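# Sort loose seals into bins by size

## Task

Put each loose seal into the bin that matches its size; a seal only counts if it stays in its bin without the robot holding it there, and at the end the grippers must release everything and back away.

## Robot and tools

Robot: two arms, left_arm and right_arm, each with a two-finger parallel gripper and a wrist camera (cam_left_wrist, cam_right_wrist, both 504x504 pixels). Their bases are fixed on either side of the table: left_arm at (+0.005, +0.274, 0) m, right_arm at (+0.025, -0.315, 0) m. The names are labels only and do not mean the left or right of a picture.

Scene frame: origin on the tabletop midway between the arms, +x pointing out across the table, +z up, left_arm on the +y side. State lines report each gripper's end_effector_position (metres) and end_effector_quat_wxyz in this frame, as `left_arm: ...` | `right_arm: ...`. That position is the point between the finger pads, roughly 1 cm in from the tips. Reported positions can be somewhat wrong, especially when an arm reaches far.

Gripper axes: fingers extend along the gripper's own +z; they close and open along its y axis.

Command row (shared by execute_actions and move): one flat list of 14 numbers, each in [-1, 1]. First 7 are left_arm, next 7 right_arm, each as dx, dy, dz, rx, ry, rz, opening. Always send all 14, even if one arm should stay put. dx..rz are an offset, expressed in that gripper's own axes, from its pose in the most recent result that showed it (or from where it is at the start, if no result in this scene has shown it yet or for later calls in the same reply). They are not relative to the previous row. Scale: 1.0 equals 0.6 m of translation or 180 degrees of rotation; rx, ry, rz form a single rotation vector. Opening is absolute, not an offset: +1 is fully open (0.094 m), -1 is closed.

execute_actions: argument actions is a list holding at most one item. Empty list = just report the current state (with pictures). An action item {"rows": [...], "steps": n} gives 1 to 15 rows and n from 9 to 15 control steps (default 15, each step 1/30 s); one row per step, the last row repeated if rows run out. A wait item {"steps": n} without rows, n up to 300, sends nothing and returns when n steps have passed since the previous result, counting your reply time. Optional pictures: true adds camera images. A rejected call sends nothing. The result arrives 9 steps before the action finishes; those held-back steps run while you compose the next reply. After an action, each arm continues only to its last clipped pose, not the full commanded one, so check the reported pose and send the remainder.

move: target is one 14-number row as above; speed is the top path speed in m/s, 0.002 to 0.5 (default 0.25), with turning capped at twice that in rad/s. Both grippers travel straight toward their targets, finishing together, over 0.5 to 10 s; longer paths are cut off at 10 s. Openings are sent at the start. Paths ignore obstacles and the other arm. The result has a move: line with the ending (done, off_target, moving, held, fault) and any limits (paced = the sent pose was clipped; held = a check blocked some steps, after which the arm may surge faster than speed), plus each gripper's distance from its target. Faster moves and targets set deeper past a contact hit and press harder.

wait: seconds from 0 to 10; runs the scene without new commands.

zoom_image: camera (cam_left_wrist or cam_right_wrist) and region [x0, y0, x1, y1] in pixels of that camera's latest image, top-left is (0, 0), at most 504 by 504.

read_manual: section "licences" returns URDF licence texts only.

finished_scene: scene is the integer number of the current scene; ends and grades it, irreversibly. Call it only after seals are in their bins, grippers open and arms clear.

Controller behaviour: each control step clips the commanded pose to within 70 mm and 16 degrees of the measured pose, then damped IK follows, favouring position over orientation. Arms tend to end a centimetre or more low; zero offsets can let them sag. To hold an arm still, send the offset back to its desired pose in the first call of a reply and zeros in later calls, aiming higher if it keeps drooping. A HELD mark means some of your row was not sent; a "pose unreachable" line names an arm whose command the clearance check altered. A "Hand target" line appears when nothing is held back.

Joint ranges (rad): waist -2.880 to 2.880, shoulder 0.000 to 3.142, elbow 0.000 to 3.019, wrist pitch -1.693 to 1.571, wrist yaw -1.571 to 1.571, wrist roll -2.094 to 2.094.

Gripping: grip_measured reports the finger opening on the command scale (the final Joint positions number is metres). Readings may be off by about 1 mm. To hold something, command roughly 0.03 below grip_measured; less margin grips more gently. Pad force tops out around 50 to 62 N, less for parts under about 2 mm thick.

Cameras: intrinsics K for cam_left_wrist fx=fy=281.979, cx 253.404, cy 251.99; cam_right_wrist fx=fy=264.886, cx 253.587, cy 252.104. The optical frame has +z forward, +x right, +y down.

Cautions: never push or drop anything off the table. Avoid arm-to-arm collisions or pressing. Avoid drops, slips, slams and hard shoves. Random tugs may hit held parts or loose items. Holding loads heats motors: a MOTOR HOT line appears from 85 °C, and at 100 °C the arm faults and falls, so do not hold loads longer than needed. FAULT lines mean an arm stopped.

Each tool is called after "Emit:" by a JSON object that holds its "name" and its "arguments".

## Session

Emit:
{"name": "execute_actions", "arguments": {"actions": []}}

Scene clock: 0.00 s of 6900.00 s.
left_arm: end_effector_position=(+0.4428, +0.7638, +0.1718) grip_measured=+1.000 end_effector_quat_wxyz=(+0.218, -0.535, +0.598, +0.556) | right_arm: end_effector_position=(+0.5376, -0.1315, +0.2685) grip_measured=+1.000 end_effector_quat_wxyz=(+0.001, +0.609, -0.758, +0.235)
Joint positions: left_arm=[ 0.451  1.924  1.424 -0.399 -1.197 -0.396  0.094] | right_arm=[ 0.665  1.694  1.686 -1.47   0.465 -0.888  0.094]
Joint velocities: left_arm=[-0.005  0.005 -0.002 -0.002 -0.022  0.007  0.   ] | right_arm=[ 0.005 -0.005 -0.007 -0.007 -0.022 -0.037  0.   ]
Hand target (left_arm): +0.448, +0.767, +0.181; +0.227, -0.539, +0.592, +0.555
Hand target (right_arm): +0.543, -0.129, +0.287; +0.019, -0.604, +0.760, -0.239

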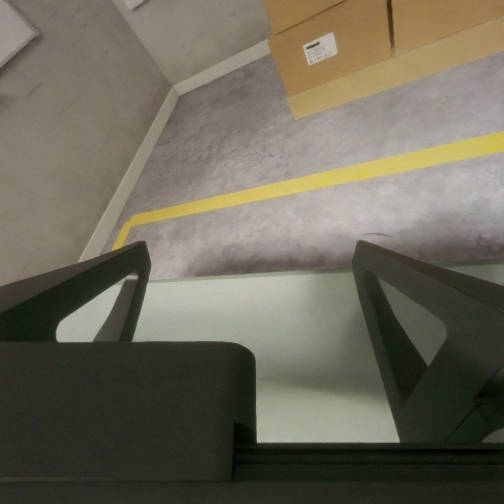

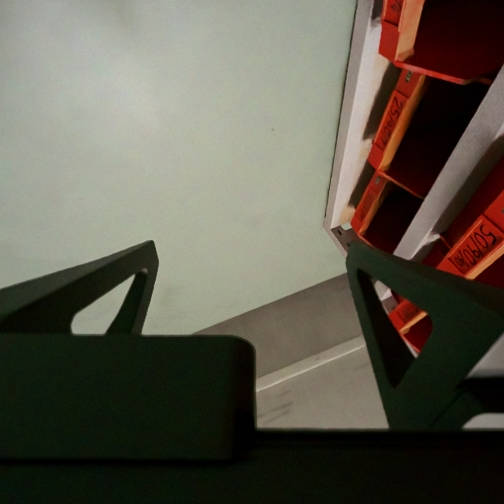

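Emit:
{"name": "move", "arguments": {"target": [0.0975,0.507,-0.971,0.594,-0.0443,0.3408,1, 0.425,0.246,-0.2077,-0.0248,-0.1657,0.4585,1], "speed": 0.3}}

Scene clock: 6.00 s of 6900.00 s.
left_arm: end_effector_position=(+0.3415, +0.1715, +0.4114) grip_measured=+1.000 end_effector_quat_wxyz=(+0.292, +0.194, +0.934, -0.072) | right_arm: end_effector_position=(+0.3039, -0.3007, +0.4110) grip_measured=+1.000 end_effector_quat_wxyz=(+0.316, -0.011, +0.949, -0.001)
Joint positions: left_arm=[-0.382  0.946  1.31  -1.334  0.121  0.137  0.094] | right_arm=[ 0.258  0.747  1.209 -1.391  0.042  0.042  0.094]
Joint velocities: left_arm=[-0.005 -0.005  0.007  0.017  0.007 -0.022  0.   ] | right_arm=[-0.005 -0.015 -0.017 -0.002 -0.022  0.066  0.   ]
Hand target (left_arm): +0.345, +0.168, +0.427; +0.300, +0.200, +0.930, -0.073
Hand target (right_arm): +0.303, -0.303, +0.405; +0.307, +0.000, +0.952, +0.001
Off the commanded pose (left_arm): 0.017 m, 2 deg.
Off the commanded pose (right_arm): 0.011 m, 2 deg.
Kept back: nothing.
move: off_target (left_arm, right_arm)

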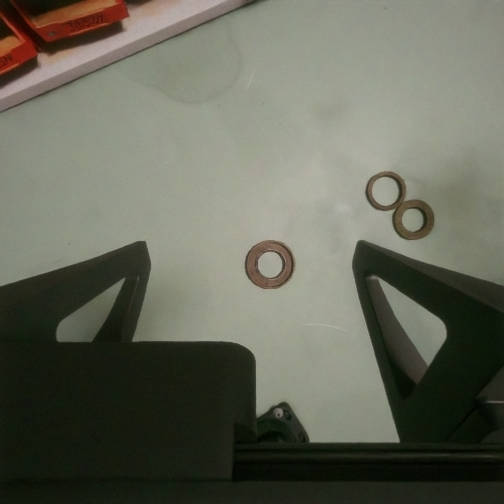

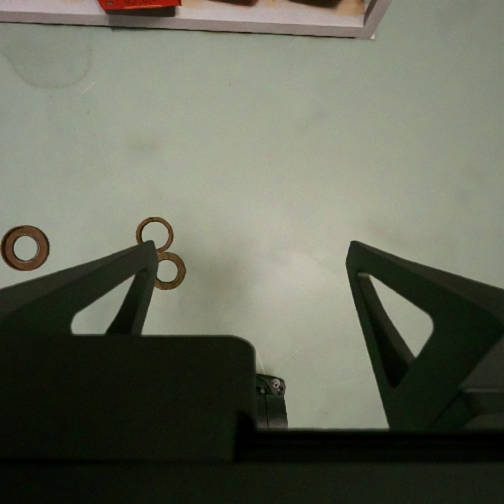

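Emit:
{"name": "execute_actions", "arguments": {"actions": []}}

Scene clock: 7.87 s of 6900.00 s.
left_arm: end_effector_position=(+0.3415, +0.1715, +0.4114) grip_measured=+1.000 end_effector_quat_wxyz=(+0.292, +0.194, +0.934, -0.072) | right_arm: end_effector_position=(+0.3039, -0.3007, +0.4110) grip_measured=+1.000 end_effector_quat_wxyz=(+0.316, -0.011, +0.949, -0.001)
Joint positions: left_arm=[-0.382  0.946  1.31  -1.334  0.121  0.137  0.094] | right_arm=[ 0.258  0.747  1.209 -1.391  0.042  0.043  0.094]
Joint velocities: left_arm=[-0.005 -0.005 -0.002  0.007  0.007 -0.022  0.   ] | right_arm=[-0.005  0.005  0.007  0.017 -0.095 -0.095  0.   ]
Hand target (left_arm): +0.345, +0.168, +0.427; +0.300, +0.200, +0.930, -0.073
Hand target (right_arm): +0.303, -0.303, +0.405; +0.307, +0.000, +0.952, +0.001
Off the commanded pose (left_arm): 0.017 m, 2 deg.
Off the commanded pose (right_arm): 0.011 m, 2 deg.
Kept back: nothing.
Steps of this call (steps 1 to 56: nothing new was sent). Readings (end_effector_position):
1: left_arm (+0.3415, +0.1715, +0.4114) | right_arm (+0.3039, -0.3007, +0.4110)
2: left_arm (+0.3415, +0.1715, +0.4114) | right_arm (+0.3039, -0.3007, +0.4110)
4: left_arm (+0.3415, +0.1715, +0.4114) | right_arm (+0.3039, -0.3007, +0.4110)
8: left_arm (+0.3415, +0.1715, +0.4114) | right_arm (+0.3039, -0.3007, +0.4110)
56: the state above

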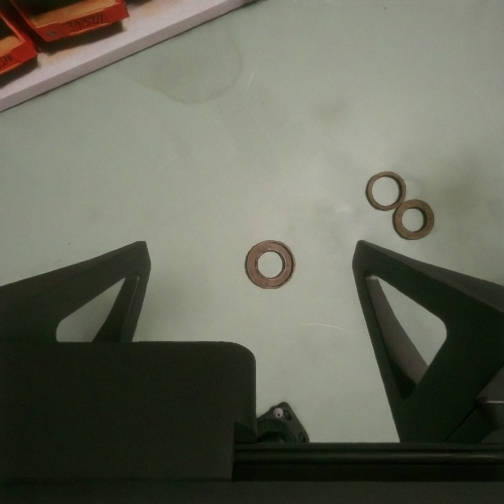

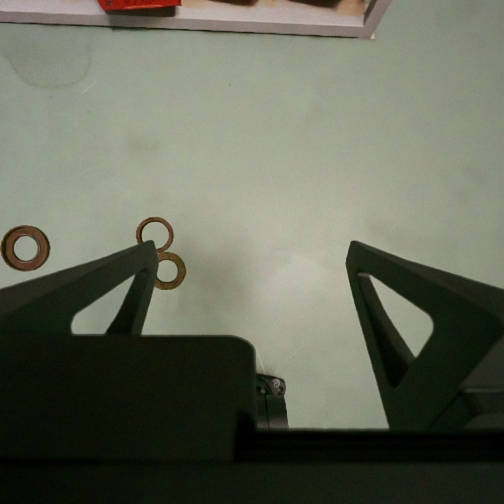

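Emit:
{"name": "zoom_image", "arguments": {"camera": "cam_left_wrist", "region": [230, 150, 450, 310]}}

Emit:
{"name": "zoom_image", "arguments": {"camera": "cam_left_wrist", "region": [0, 0, 280, 120]}}

Region (230, 150, 450, 310) of cam_left_wrist's 504x504 image, scaled by 2.291, with more detail than that image has; it fills the top 367 rows of this view, and the rest is white.

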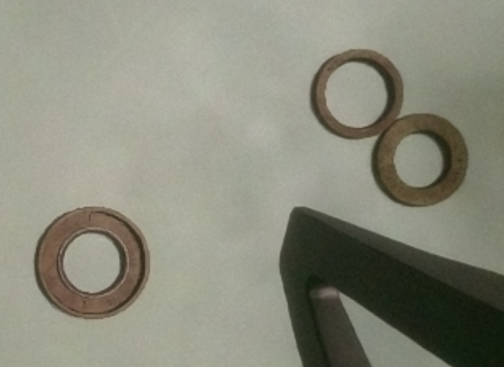

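Region (0, 0, 280, 120) of cam_left_wrist's 504x504 image, scaled by 1.800, with more detail than that image has; it fills the top 216 rows of this view, and the rest is white.

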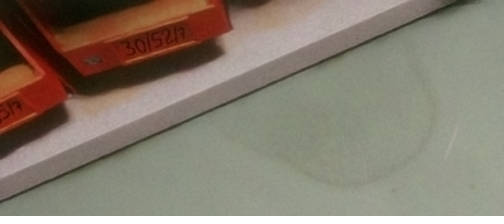

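Emit:
{"name": "move", "arguments": {"target": [0.108,0,0.148,0,-0.41,0,1, 0.073,0.167,0.174,0,-0.41,0,1], "speed": 0.4}}

Emit:
{"name": "move", "arguments": {"target": [0,0,0,-0.13,0,0.0475,1, 0,0,0,0,0,0,1], "speed": 0.4}}

Scene clock: 12.60 s of 6900.00 s.
left_arm: end_effector_position=(+0.3405, +0.1725, +0.2997) grip_measured=+1.000 end_effector_quat_wxyz=(+0.790, +0.106, +0.576, -0.180) | right_arm: end_effector_position=(+0.3291, -0.2031, +0.3027) grip_measured=+1.000 end_effector_quat_wxyz=(+0.821, -0.004, +0.570, +0.016)
Joint positions: left_arm=[-0.341  0.828  0.172  0.981  0.199 -0.108  0.094] | right_arm=[ 0.826  0.838  0.14   1.127  0.577 -0.233  0.094]
Joint velocities: left_arm=[-0.005 -0.015  0.007 -0.002 -0.022 -0.051  0.   ] | right_arm=[ 0.015 -0.015  0.002 -0.007 -0.007 -0.125  0.   ]
Hand target (left_arm): +0.339, +0.170, +0.302; +0.792, +0.106, +0.571, -0.186
Hand target (right_arm): +0.326, -0.201, +0.300; +0.822, -0.011, +0.570, +0.013
Off the commanded pose (left_arm): 0.004 m, 1 deg.
Off the commanded pose (right_arm): 0.003 m, 1 deg.
Kept back: nothing.
move: done

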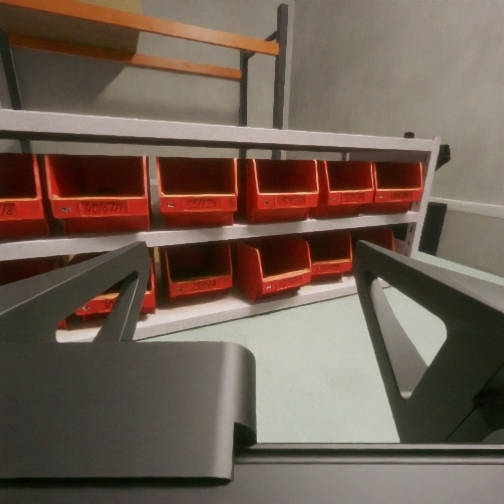

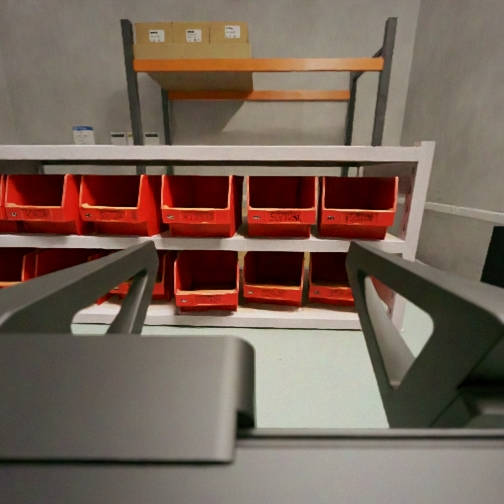

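Scene clock: 13.77 s of 6900.00 s.
left_arm: end_effector_position=(+0.3365, +0.1771, +0.2881) grip_measured=+1.000 end_effector_quat_wxyz=(+0.800, -0.012, +0.600, +0.002) | right_arm: end_effector_position=(+0.3291, -0.2031, +0.3027) grip_measured=+1.000 end_effector_quat_wxyz=(+0.821, -0.004, +0.570, +0.016)
Joint positions: left_arm=[-0.688  0.893  0.172  1.053 -0.541  0.157  0.094] | right_arm=[ 0.826  0.838  0.14   1.127  0.577 -0.233  0.094]
Joint velocities: left_arm=[-0.015 -0.005 -0.002 -0.022  0.037  0.051  0.   ] | right_arm=[ 0.015 -0.005  0.012  0.002 -0.037 -0.037  0.   ]
Hand target (left_arm): +0.339, +0.173, +0.299; +0.807, -0.014, +0.590, -0.001
Hand target (right_arm): +0.329, -0.203, +0.303; +0.821, -0.004, +0.571, +0.016
Off the commanded pose (left_arm): 0.013 m, 1 deg.
Off the commanded pose (right_arm): 0.000 m, 0 deg.
Kept back: nothing.
move: off_target (left_arm)

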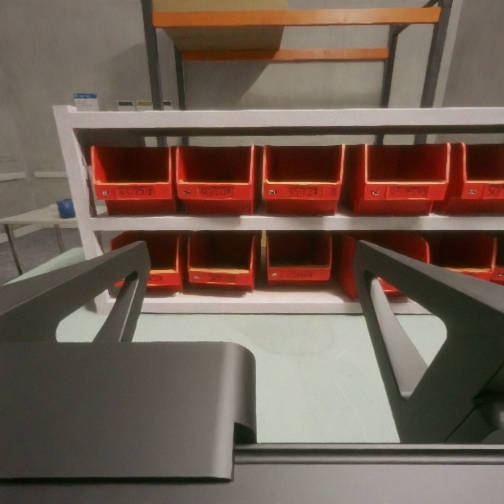

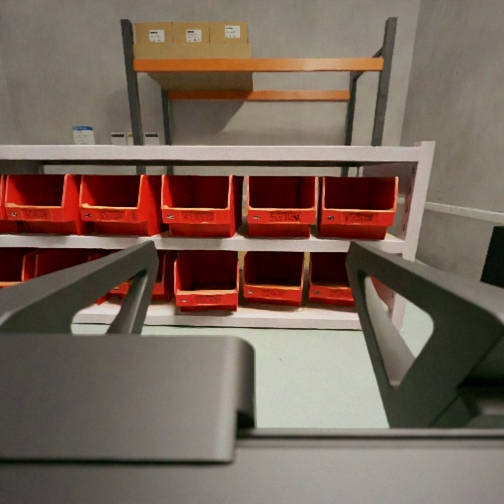

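Emit:
{"name": "zoom_image", "arguments": {"camera": "cam_left_wrist", "region": [80, 140, 504, 300]}}

Emit:
{"name": "zoom_image", "arguments": {"camera": "cam_right_wrist", "region": [0, 165, 420, 315]}}

Region (80, 140, 504, 300) of cam_left_wrist's 504x504 image, scaled by 1.189, with more detail than that image has; it fills the top 190 rows of this view, and the rest is white.

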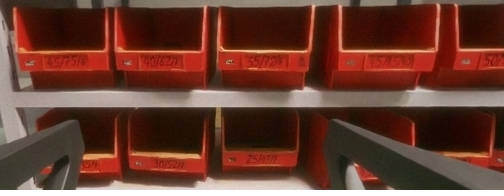

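Region (0, 165, 420, 315) of cam_right_wrist's 504x504 image, scaled by 1.200, with more detail than that image has; it fills the top 180 rows of this view, and the rest is white.

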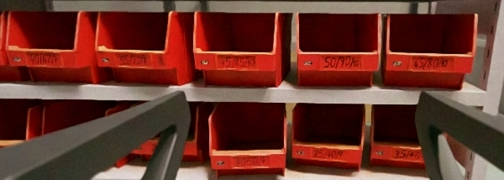

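Emit:
{"name": "zoom_image", "arguments": {"camera": "cam_left_wrist", "region": [85, 170, 345, 215]}}

Emit:
{"name": "zoom_image", "arguments": {"camera": "cam_left_wrist", "region": [260, 170, 504, 215]}}

Emit:
{"name": "zoom_image", "arguments": {"camera": "cam_right_wrist", "region": [0, 195, 240, 240]}}

Emit:
{"name": "zoom_image", "arguments": {"camera": "cam_right_wrist", "region": [160, 195, 400, 240]}}

Region (85, 170, 345, 215) of cam_left_wrist's 504x504 image, scaled by 1.938, with more detail than that image has; it fills the top 87 rows of this view, and the rest is white.

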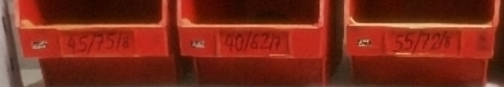

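Region (260, 170, 504, 215) of cam_left_wrist's 504x504 image, scaled by 2.066, with more detail than that image has; it fills the top 93 rows of this view, and the rest is white.

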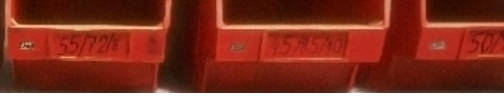

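Region (0, 195, 240, 240) of cam_right_wrist's 504x504 image, scaled by 2.100, with more detail than that image has; it fills the top 94 rows of this view, and the rest is white.

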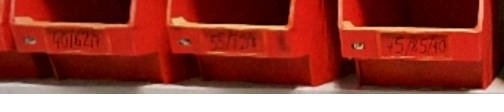

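Region (160, 195, 400, 240) of cam_right_wrist's 504x504 image, scaled by 2.100, with more detail than that image has; it fills the top 94 rows of this view, and the rest is white.

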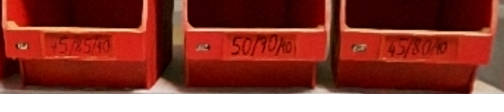

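Emit:
{"name": "move", "arguments": {"target": [0,0.3,0,0,0,0,1, 0,0,0,0,0.34,0,1], "speed": 0.4}}

Emit:
{"name": "move", "arguments": {"target": [0,0,0,0,0,0,1, 0,0,0,-0.228,0,-0.228,1], "speed": 0.4}}

Scene clock: 26.83 s of 6900.00 s.
left_arm: end_effector_position=(+0.3306, +0.3529, +0.2739) grip_measured=+1.000 end_effector_quat_wxyz=(+0.791, -0.014, +0.612, +0.001) | right_arm: end_effector_position=(+0.3194, -0.2063, +0.2627) grip_measured=+1.000 end_effector_quat_wxyz=(+0.392, -0.027, +0.920, -0.010)
Joint positions: left_arm=[ 0.297  0.796  0.123  0.949  0.404 -0.134  0.094] | right_arm=[ 0.748  0.685  0.724 -0.889  0.398  0.361  0.094]
Joint velocities: left_arm=[ 0.005  0.015  0.007  0.002 -0.037 -0.022  0.   ] | right_arm=[ 0.005 -0.024  0.002  0.002 -0.022  0.081  0.   ]
Hand target (left_arm): +0.334, +0.356, +0.289; +0.801, -0.011, +0.598, +0.003
Hand target (right_arm): +0.328, -0.203, +0.302; +0.417, -0.008, +0.909, +0.008
Off the commanded pose (left_arm): 0.012 m, 2 deg.
Off the commanded pose (right_arm): 0.041 m, 4 deg.
Kept back: nothing.
After step 90, 8.20 s passed at rest.
move: off_target (left_arm, right_arm)

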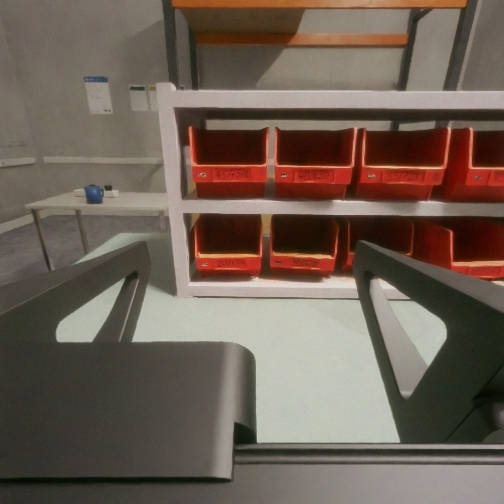

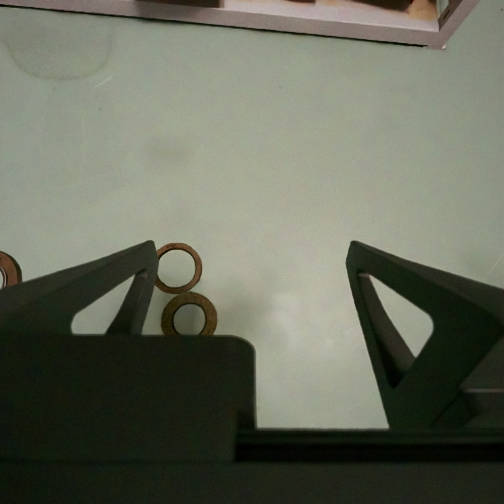

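Scene clock: 28.83 s of 6900.00 s.
left_arm: end_effector_position=(+0.3306, +0.3529, +0.2739) grip_measured=+1.000 end_effector_quat_wxyz=(+0.791, -0.014, +0.612, +0.000) | right_arm: end_effector_position=(+0.3019, -0.2052, +0.2269) grip_measured=+1.000 end_effector_quat_wxyz=(+0.297, -0.465, +0.813, +0.187)
Joint positions: left_arm=[ 0.297  0.796  0.123  0.949  0.404 -0.134  0.094] | right_arm=[ 0.226  0.819  0.742 -1.073 -0.601 -0.859  0.094]
Joint velocities: left_arm=[-0.015 -0.015  0.002 -0.007  0.022 -0.007  0.   ] | right_arm=[-0.005 -0.005  0.017 -0.017 -0.007  0.066  0.   ]
Hand target (left_arm): +0.331, +0.353, +0.274; +0.791, -0.014, +0.612, +0.001
Hand target (right_arm): +0.318, -0.207, +0.262; +0.326, -0.473, +0.800, +0.171
Off the commanded pose (left_arm): 0.000 m, 0 deg.
Off the commanded pose (right_arm): 0.040 m, 5 deg.
Kept back: nothing.
move: off_target (right_arm)

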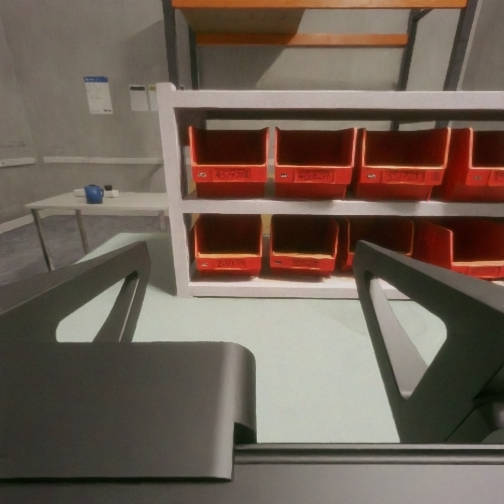

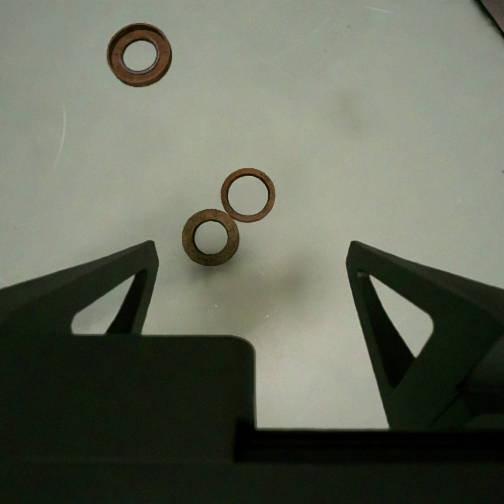

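Emit:
{"name": "move", "arguments": {"target": [0,0,0,0,0,0,1, -0.24,0.217,0.453,0,-0.02,0,-0.15], "speed": 0.35}}

Scene clock: 31.40 s of 6900.00 s.
left_arm: end_effector_position=(+0.3306, +0.3529, +0.2739) grip_measured=+1.000 end_effector_quat_wxyz=(+0.791, -0.014, +0.612, +0.000) | right_arm: end_effector_position=(+0.3066, +0.0849, +0.0863) grip_measured=-0.149 end_effector_quat_wxyz=(+0.287, -0.470, +0.813, +0.187)
Joint positions: left_arm=[ 0.297  0.796  0.123  0.949  0.404 -0.134  0.094] | right_arm=[ 1.095  1.43   0.75  -0.201 -0.118 -0.089  0.04 ]
Joint velocities: left_arm=[-0.005  0.005  0.002 -0.002 -0.022 -0.022  0.   ] | right_arm=[ 0.005 -0.005  0.002  0.012  0.007  0.022 -0.001]
Hand target (left_arm): +0.331, +0.353, +0.274; +0.791, -0.014, +0.612, +0.000
Hand target (right_arm): +0.324, +0.109, +0.120; +0.322, -0.458, +0.803, +0.204
Off the commanded pose (left_arm): 0.000 m, 0 deg.
Off the commanded pose (right_arm): 0.048 m, 5 deg.
Kept back: nothing.
move: off_target (right_arm)

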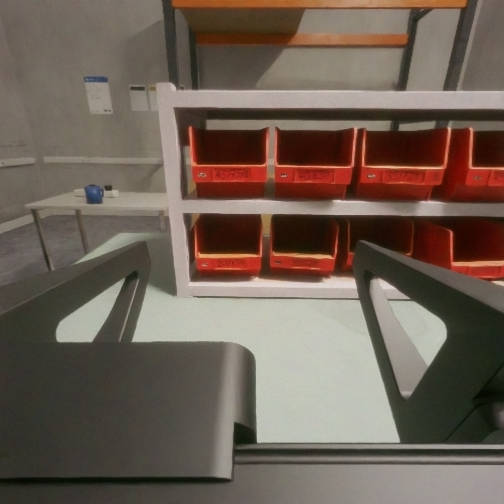

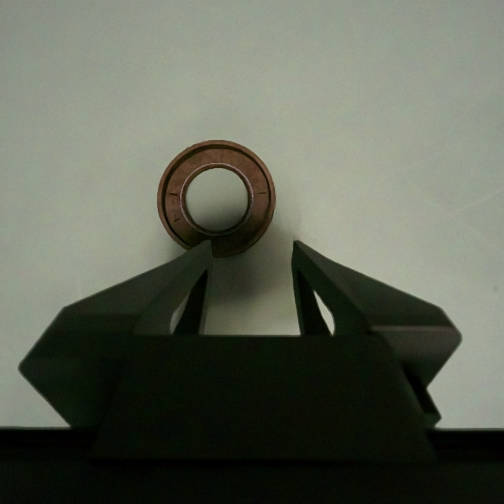

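Emit:
{"name": "zoom_image", "arguments": {"camera": "cam_right_wrist", "region": [140, 125, 300, 265]}}

Region (140, 125, 300, 265) of cam_right_wrist's 504x504 image, scaled by 3.150, with more detail than that image has; it fills the top 441 rows of this view, and the rest is white.

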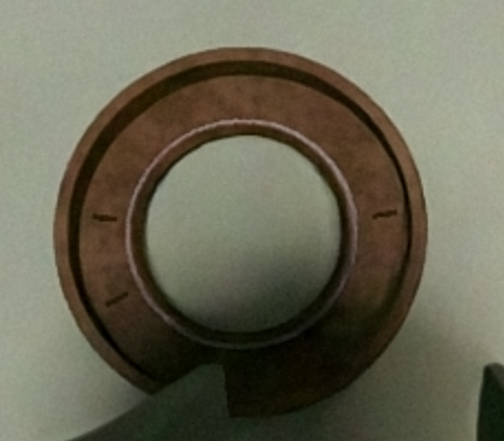

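Emit:
{"name": "move", "arguments": {"target": [0,0,0,0,0,0,1, -0.03,-0.012,0.105,0,-0.03,0,-0.15], "speed": 0.15}}

Scene clock: 33.87 s of 6900.00 s.
left_arm: end_effector_position=(+0.3306, +0.3529, +0.2739) grip_measured=+1.000 end_effector_quat_wxyz=(+0.791, -0.014, +0.612, +0.000) | right_arm: end_effector_position=(+0.3219, +0.1063, +0.0226) grip_measured=-0.149 end_effector_quat_wxyz=(+0.294, -0.469, +0.810, +0.193)
Joint positions: left_arm=[ 0.297  0.796  0.123  0.949  0.404 -0.134  0.094] | right_arm=[ 1.095  1.635  0.75   0.023 -0.123 -0.086  0.04 ]
Joint velocities: left_arm=[-0.005 -0.005  0.007 -0.012 -0.037 -0.051  0.   ] | right_arm=[-0.015 -0.015 -0.017 -0.007 -0.022  0.037  0.   ]
Hand target (left_arm): +0.331, +0.353, +0.274; +0.791, -0.014, +0.612, +0.000
Hand target (right_arm): +0.337, +0.128, +0.050; +0.325, -0.461, +0.799, +0.209
Off the commanded pose (left_arm): 0.000 m, 0 deg.
Off the commanded pose (right_arm): 0.039 m, 4 deg.
Kept back: nothing.
move: off_target (right_arm)

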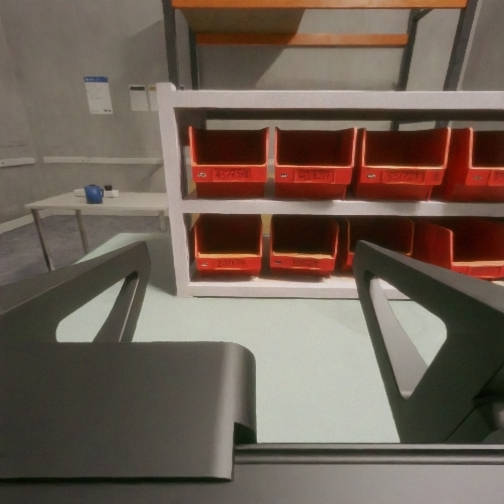

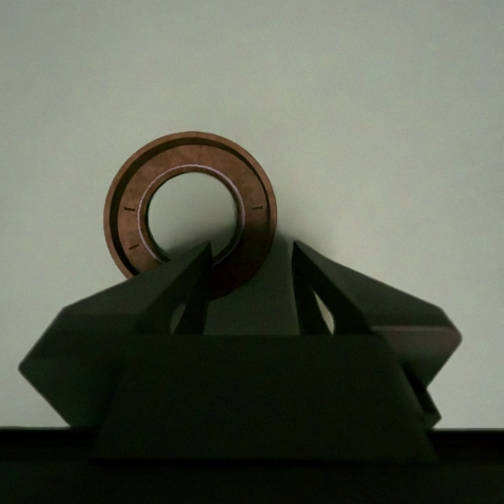

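Emit:
{"name": "move", "arguments": {"target": [0,0,0,0,0,0,1, -0.09,0,0.012,0,-0.03,0,-0.15], "speed": 0.1}}

Scene clock: 35.37 s of 6900.00 s.
left_arm: end_effector_position=(+0.3306, +0.3529, +0.2739) grip_measured=+1.000 end_effector_quat_wxyz=(+0.791, -0.014, +0.612, +0.000) | right_arm: end_effector_position=(+0.3311, +0.1183, +0.0321) grip_measured=-0.149 end_effector_quat_wxyz=(+0.307, -0.466, +0.806, +0.199)
Joint positions: left_arm=[ 0.297  0.796  0.123  0.949  0.404 -0.134  0.094] | right_arm=[ 1.095  1.644  0.78   0.033 -0.123 -0.083  0.04 ]
Joint velocities: left_arm=[ 0.005 -0.005 -0.002  0.007 -0.022  0.022  0.   ] | right_arm=[-0.015  0.015  0.002  0.002 -0.037 -0.007 -0.   ]
Hand target (left_arm): +0.331, +0.353, +0.274; +0.791, -0.014, +0.612, +0.000
Hand target (right_arm): +0.343, +0.144, +0.054; +0.331, -0.460, +0.795, +0.215
Off the commanded pose (left_arm): 0.000 m, 0 deg.
Off the commanded pose (right_arm): 0.037 m, 4 deg.
Kept back: nothing.
move: off_target (right_arm)

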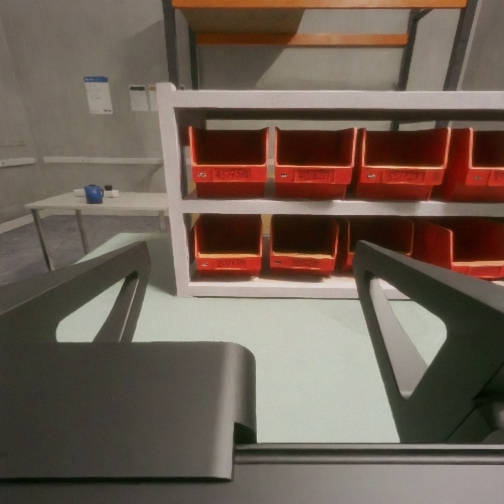

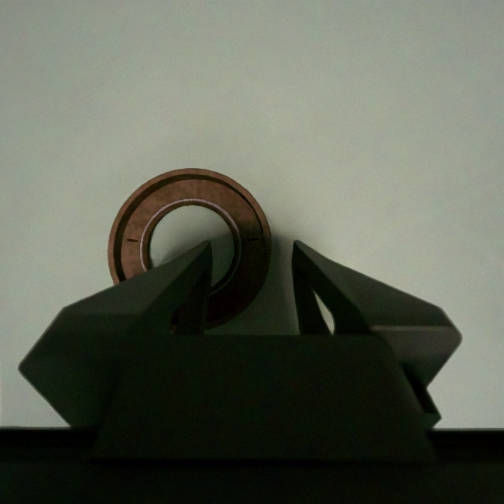

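Emit:
{"name": "move", "arguments": {"target": [0,0,0,0,0,0,1, -0.085,0,0.03,0,-0.03,0,-0.15], "speed": 0.1}}

Scene clock: 36.83 s of 6900.00 s.
left_arm: end_effector_position=(+0.3306, +0.3529, +0.2739) grip_measured=+1.000 end_effector_quat_wxyz=(+0.791, -0.014, +0.612, +0.000) | right_arm: end_effector_position=(+0.3423, +0.1340, +0.0327) grip_measured=-0.149 end_effector_quat_wxyz=(+0.319, -0.462, +0.801, +0.205)
Joint positions: left_arm=[ 0.297  0.796  0.123  0.949  0.404 -0.134  0.094] | right_arm=[ 1.096  1.683  0.817  0.066 -0.123 -0.078  0.04 ]
Joint velocities: left_arm=[-0.005 -0.015  0.012  0.017  0.037  0.095  0.   ] | right_arm=[ 0.005  0.005  0.002 -0.002  0.037 -0.051 -0.   ]
Hand target (left_arm): +0.331, +0.353, +0.274; +0.791, -0.014, +0.612, +0.000
Hand target (right_arm): +0.354, +0.160, +0.054; +0.344, -0.456, +0.790, +0.221
Off the commanded pose (left_arm): 0.000 m, 0 deg.
Off the commanded pose (right_arm): 0.037 m, 4 deg.
Kept back: nothing.
move: off_target (right_arm)

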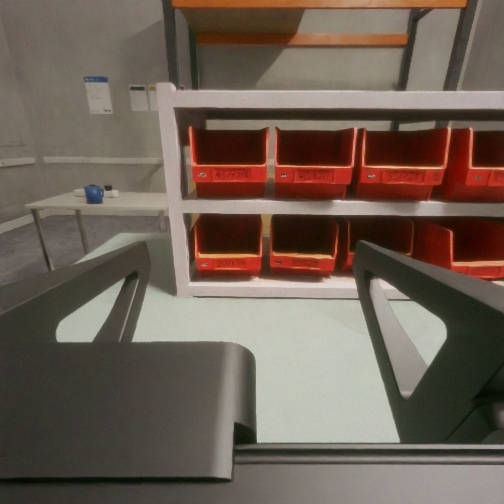

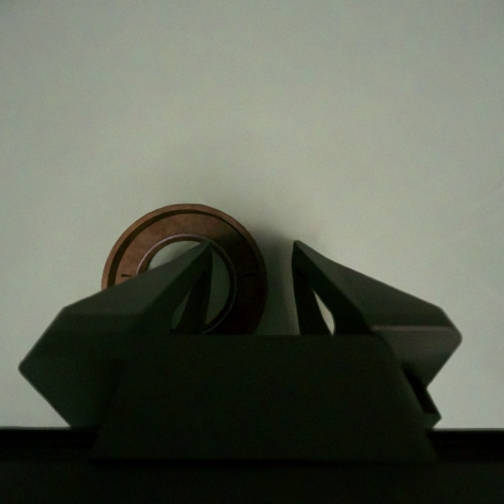

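Emit:
{"name": "move", "arguments": {"target": [0,0,0,0,0,0,1, -0.03,0,0.012,0,-0.02,0,-0.15], "speed": 0.05}}

Scene clock: 38.80 s of 6900.00 s.
left_arm: end_effector_position=(+0.3306, +0.3529, +0.2739) grip_measured=+1.000 end_effector_quat_wxyz=(+0.791, -0.014, +0.612, +0.000) | right_arm: end_effector_position=(+0.3463, +0.1393, +0.0333) grip_measured=-0.149 end_effector_quat_wxyz=(+0.333, -0.460, +0.796, +0.211)
Joint positions: left_arm=[ 0.297  0.796  0.123  0.949  0.404 -0.134  0.094] | right_arm=[ 1.096  1.697  0.817  0.112 -0.123 -0.078  0.04 ]
Joint velocities: left_arm=[ 0.005 -0.005 -0.002  0.002  0.022  0.007  0.   ] | right_arm=[-0.015 -0.005 -0.017  0.002  0.007 -0.022 -0.   ]
Hand target (left_arm): +0.331, +0.353, +0.274; +0.791, -0.014, +0.612, +0.000
Hand target (right_arm): +0.351, +0.149, +0.040; +0.344, -0.456, +0.791, +0.220
Off the commanded pose (left_arm): 0.000 m, 0 deg.
Off the commanded pose (right_arm): 0.013 m, 2 deg.
Kept back: nothing.
move: off_target (right_arm)

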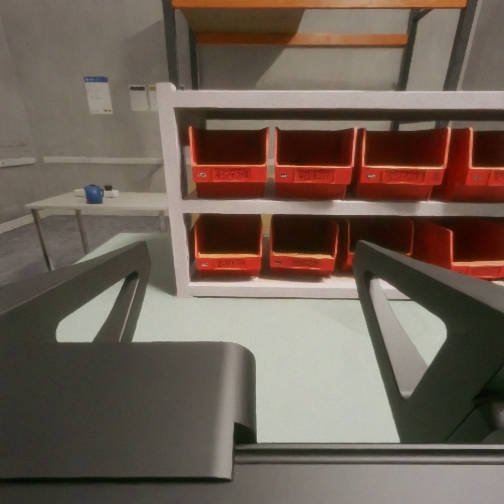

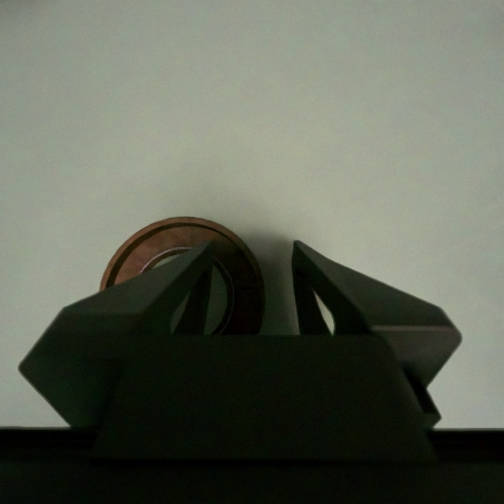

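Emit:
{"name": "move", "arguments": {"target": [0,0,0,0,0,0,1, 0.013,0,-0.033,0,0,0,-0.15], "speed": 0.05}}

Scene clock: 39.97 s of 6900.00 s.
left_arm: end_effector_position=(+0.3306, +0.3529, +0.2739) grip_measured=+1.000 end_effector_quat_wxyz=(+0.791, -0.014, +0.612, +0.000) | right_arm: end_effector_position=(+0.3363, +0.1268, +0.0366) grip_measured=-0.149 end_effector_quat_wxyz=(+0.332, -0.461, +0.796, +0.211)
Joint positions: left_arm=[ 0.297  0.796  0.123  0.949  0.404 -0.134  0.094] | right_arm=[ 1.096  1.657  0.774  0.112 -0.125 -0.078  0.04 ]
Joint velocities: left_arm=[ 0.005  0.005 -0.012 -0.012 -0.022  0.007  0.   ] | right_arm=[-0.015 -0.015  0.007 -0.002 -0.066  0.022 -0.   ]
Hand target (left_arm): +0.331, +0.353, +0.274; +0.791, -0.014, +0.612, +0.000
Hand target (right_arm): +0.337, +0.122, +0.041; +0.333, -0.460, +0.796, +0.211
Off the commanded pose (left_arm): 0.000 m, 0 deg.
Off the commanded pose (right_arm): 0.007 m, 0 deg.
Kept back: nothing.
move: done

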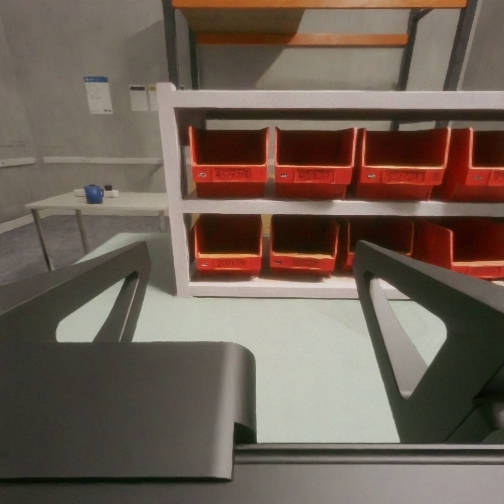

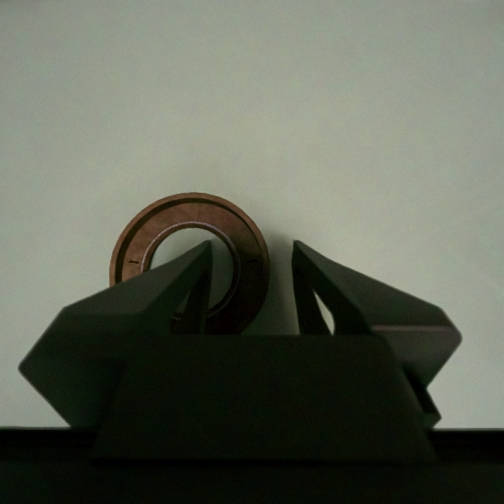

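Emit:
{"name": "move", "arguments": {"target": [0,0,0,0,0,0,1, 0.022,0,0.022,0,0,0,-0.15], "speed": 0.04}}

Scene clock: 40.97 s of 6900.00 s.
left_arm: end_effector_position=(+0.3306, +0.3529, +0.2739) grip_measured=+1.000 end_effector_quat_wxyz=(+0.791, -0.014, +0.612, +0.000) | right_arm: end_effector_position=(+0.3374, +0.1282, +0.0207) grip_measured=-0.149 end_effector_quat_wxyz=(+0.329, -0.461, +0.797, +0.210)
Joint positions: left_arm=[ 0.297  0.796  0.123  0.949  0.404 -0.134  0.094] | right_arm=[ 1.096  1.7    0.774  0.148 -0.125 -0.078  0.04 ]
Joint velocities: left_arm=[ 0.005  0.005 -0.007 -0.012  0.022  0.022  0.   ] | right_arm=[-0.005 -0.005  0.007 -0.007  0.022 -0.037  0.001]
Hand target (left_arm): +0.331, +0.353, +0.274; +0.791, -0.014, +0.612, +0.000
Hand target (right_arm): +0.336, +0.127, +0.018; +0.331, -0.461, +0.796, +0.211
Off the commanded pose (left_arm): 0.000 m, 0 deg.
Off the commanded pose (right_arm): 0.003 m, 0 deg.
Kept back: nothing.
move: done

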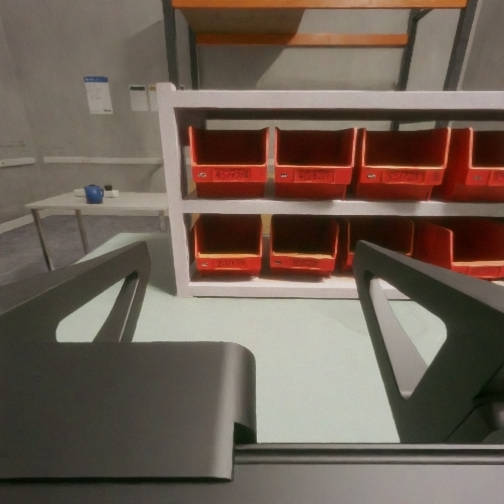

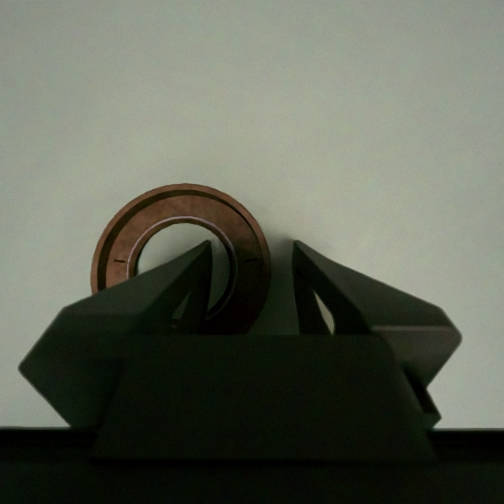

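Emit:
{"name": "move", "arguments": {"target": [0,0,0,0,0,0,1, 0.012,0,0.012,0,0,0,-0.15], "speed": 0.03}}

Emit:
{"name": "move", "arguments": {"target": [0,0,0,0,0,0,1, 0,0,0,0,0,0,-0.62]}}

Scene clock: 41.90 s of 6900.00 s.
left_arm: end_effector_position=(+0.3306, +0.3529, +0.2739) grip_measured=+1.000 end_effector_quat_wxyz=(+0.791, -0.014, +0.612, +0.000) | right_arm: end_effector_position=(+0.3377, +0.1286, +0.0153) grip_measured=-0.149 end_effector_quat_wxyz=(+0.328, -0.461, +0.797, +0.210)
Joint positions: left_arm=[ 0.297  0.796  0.123  0.949  0.404 -0.134  0.094] | right_arm=[ 1.096  1.714  0.774  0.16  -0.125 -0.078  0.04 ]
Joint velocities: left_arm=[-0.005  0.005 -0.007 -0.007 -0.037 -0.022  0.   ] | right_arm=[-0.005 -0.005  0.022  0.002 -0.022  0.037 -0.002]
Hand target (left_arm): +0.331, +0.353, +0.274; +0.791, -0.014, +0.612, +0.000
Hand target (right_arm): +0.337, +0.128, +0.011; +0.328, -0.461, +0.797, +0.210
Off the commanded pose (left_arm): 0.000 m, 0 deg.
Off the commanded pose (right_arm): 0.005 m, 0 deg.
Kept back: nothing.
move: done

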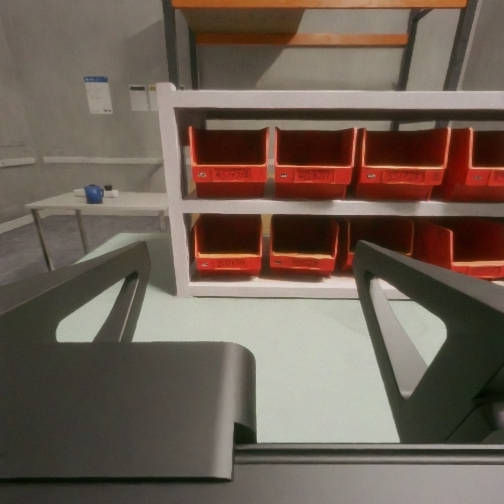

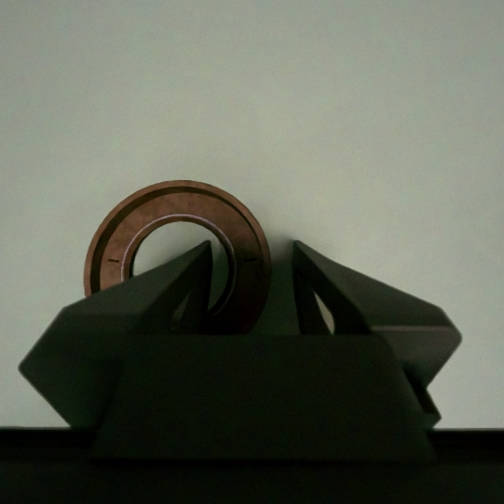

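Scene clock: 42.40 s of 6900.00 s.
left_arm: end_effector_position=(+0.3306, +0.3529, +0.2739) grip_measured=+1.000 end_effector_quat_wxyz=(+0.791, -0.014, +0.612, +0.000) | right_arm: end_effector_position=(+0.3377, +0.1286, +0.0153) grip_measured=-0.594 end_effector_quat_wxyz=(+0.328, -0.461, +0.797, +0.210)
Joint positions: left_arm=[ 0.297  0.796  0.123  0.949  0.404 -0.134  0.094] | right_arm=[ 1.096  1.714  0.774  0.16  -0.125 -0.078  0.019]
Joint velocities: left_arm=[-0.015 -0.005  0.012 -0.002 -0.022  0.022  0.   ] | right_arm=[ 0.005 -0.005 -0.002 -0.007  0.037 -0.007  0.   ]
Hand target (left_arm): +0.331, +0.353, +0.274; +0.791, -0.014, +0.612, +0.000
Hand target (right_arm): +0.338, +0.129, +0.015; +0.328, -0.461, +0.797, +0.210
Off the commanded pose (left_arm): 0.000 m, 0 deg.
Off the commanded pose (right_arm): 0.000 m, 0 deg.
Kept back: nothing.
move: done

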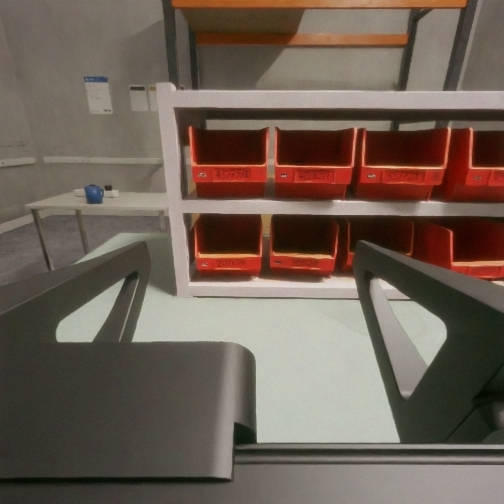

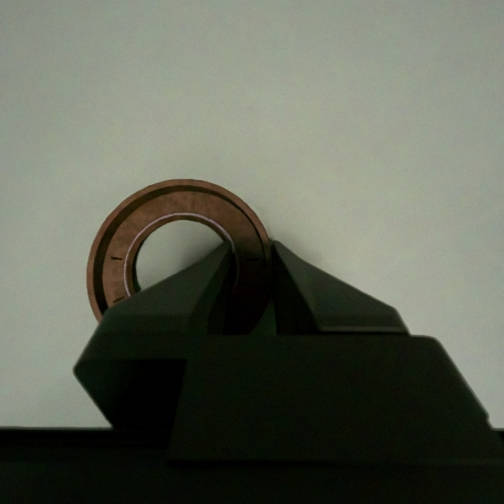

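Emit:
{"name": "move", "arguments": {"target": [0,0,0,0,0,0,1, -0.2,0,-0.19,0,0,0,-0.63], "speed": 0.2}}

Scene clock: 43.90 s of 6900.00 s.
left_arm: end_effector_position=(+0.3306, +0.3529, +0.2739) grip_measured=+1.000 end_effector_quat_wxyz=(+0.791, -0.014, +0.612, +0.000) | right_arm: end_effector_position=(+0.3250, +0.1125, +0.1460) grip_measured=-0.594 end_effector_quat_wxyz=(+0.299, -0.466, +0.809, +0.199)
Joint positions: left_arm=[ 0.297  0.796  0.123  0.949  0.404 -0.134  0.094] | right_arm=[ 1.096  1.405  0.895 -0.335 -0.127 -0.078  0.019]
Joint velocities: left_arm=[-0.015 -0.024  0.007  0.017 -0.022  0.066  0.   ] | right_arm=[-0.005 -0.015  0.007  0.002 -0.11  -0.037 -0.   ]
Hand target (left_arm): +0.331, +0.353, +0.274; +0.791, -0.014, +0.612, +0.000
Hand target (right_arm): +0.341, +0.127, +0.181; +0.328, -0.461, +0.797, +0.210
Off the commanded pose (left_arm): 0.000 m, 0 deg.
Off the commanded pose (right_arm): 0.042 m, 4 deg.
Kept back: nothing.
move: off_target (right_arm)

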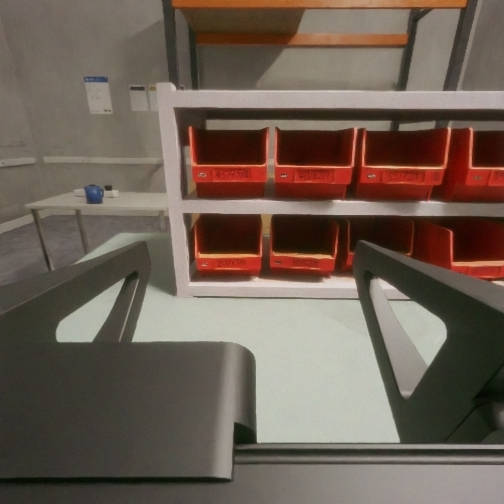

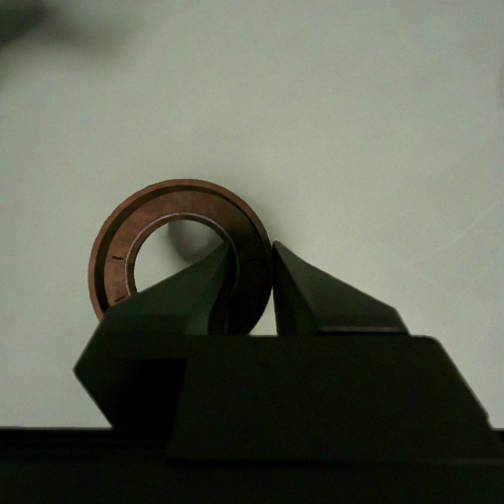

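Emit:
{"name": "move", "arguments": {"target": [0,0,0,0,0.33,0,1, 0.1,-0.625,-0.507,0.236,0,0.262,-0.63], "speed": 0.3}}

Scene clock: 46.90 s of 6900.00 s.
left_arm: end_effector_position=(+0.3215, +0.3524, +0.2508) grip_measured=+1.000 end_effector_quat_wxyz=(+0.370, -0.024, +0.929, -0.001) | right_arm: end_effector_position=(+0.5223, -0.2909, +0.2763) grip_measured=-0.593 end_effector_quat_wxyz=(+0.310, +0.016, +0.951, -0.003)
Joint positions: left_arm=[ 0.222  0.716  0.717 -0.844  0.235  0.226  0.094] | right_arm=[ 0.247  1.266  1.169 -0.845  0.057  0.086  0.019]
Joint velocities: left_arm=[ 0.005  0.005 -0.012 -0.007 -0.066 -0.007  0.   ] | right_arm=[-0.005  0.015 -0.017 -0.012  0.007 -0.007  0.   ]
Hand target (left_arm): +0.329, +0.353, +0.273; +0.382, -0.014, +0.924, +0.004
Hand target (right_arm): +0.539, -0.289, +0.319; +0.345, +0.026, +0.938, +0.003
Off the commanded pose (left_arm): 0.025 m, 2 deg.
Off the commanded pose (right_arm): 0.042 m, 4 deg.
Kept back: nothing.
move: off_target (left_arm, right_arm)

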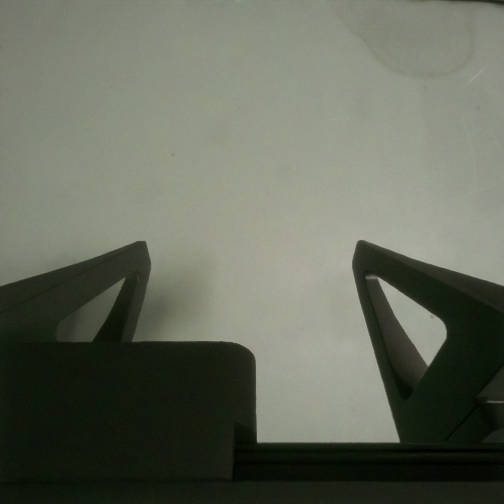

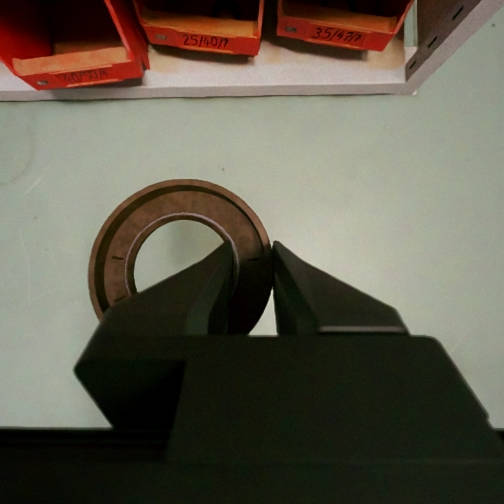

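Emit:
{"name": "move", "arguments": {"target": [0.163,-0.69,0.213,0.183,0,0.194,-0.45, -0.30,0.018,0.033,0,-0.24,0,-0.63], "speed": 0.3}}

Scene clock: 50.73 s of 6900.00 s.
left_arm: end_effector_position=(+0.3363, -0.0486, +0.0853) grip_measured=-0.447 end_effector_quat_wxyz=(+0.326, +0.354, +0.865, -0.144) | right_arm: end_effector_position=(+0.6749, -0.2868, +0.3444) grip_measured=-0.593 end_effector_quat_wxyz=(+0.618, +0.019, +0.786, -0.003)
Joint positions: left_arm=[-0.907  1.354  0.653 -0.142  0.028  0.005  0.026] | right_arm=[0.247 1.458 1.161 0.058 0.095 0.042 0.019]
Joint velocities: left_arm=[-0.005 -0.005  0.012 -0.012  0.007 -0.007 -0.   ] | right_arm=[-0.015 -0.024 -0.007 -0.007 -0.037 -0.022 -0.   ]
Hand target (left_arm): +0.350, -0.063, +0.102; +0.347, +0.356, +0.854, -0.151
Hand target (right_arm): +0.678, -0.284, +0.366; +0.638, +0.013, +0.770, -0.005
Off the commanded pose (left_arm): 0.029 m, 3 deg.
Off the commanded pose (right_arm): 0.023 m, 3 deg.
Kept back: nothing.
move: off_target (left_arm, right_arm)

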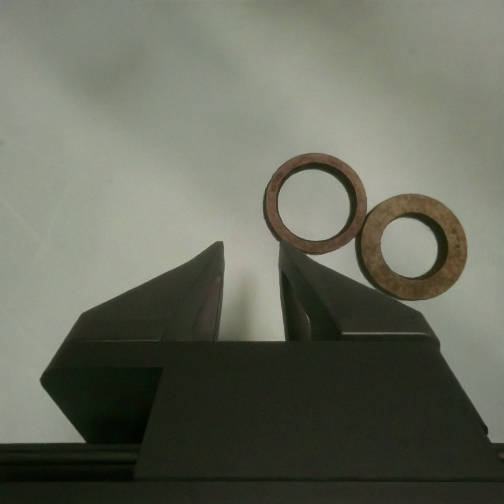

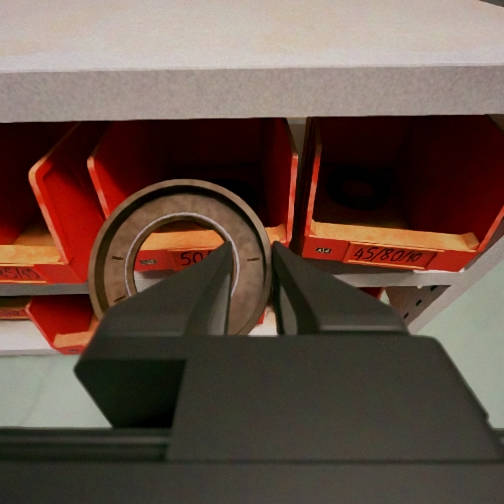

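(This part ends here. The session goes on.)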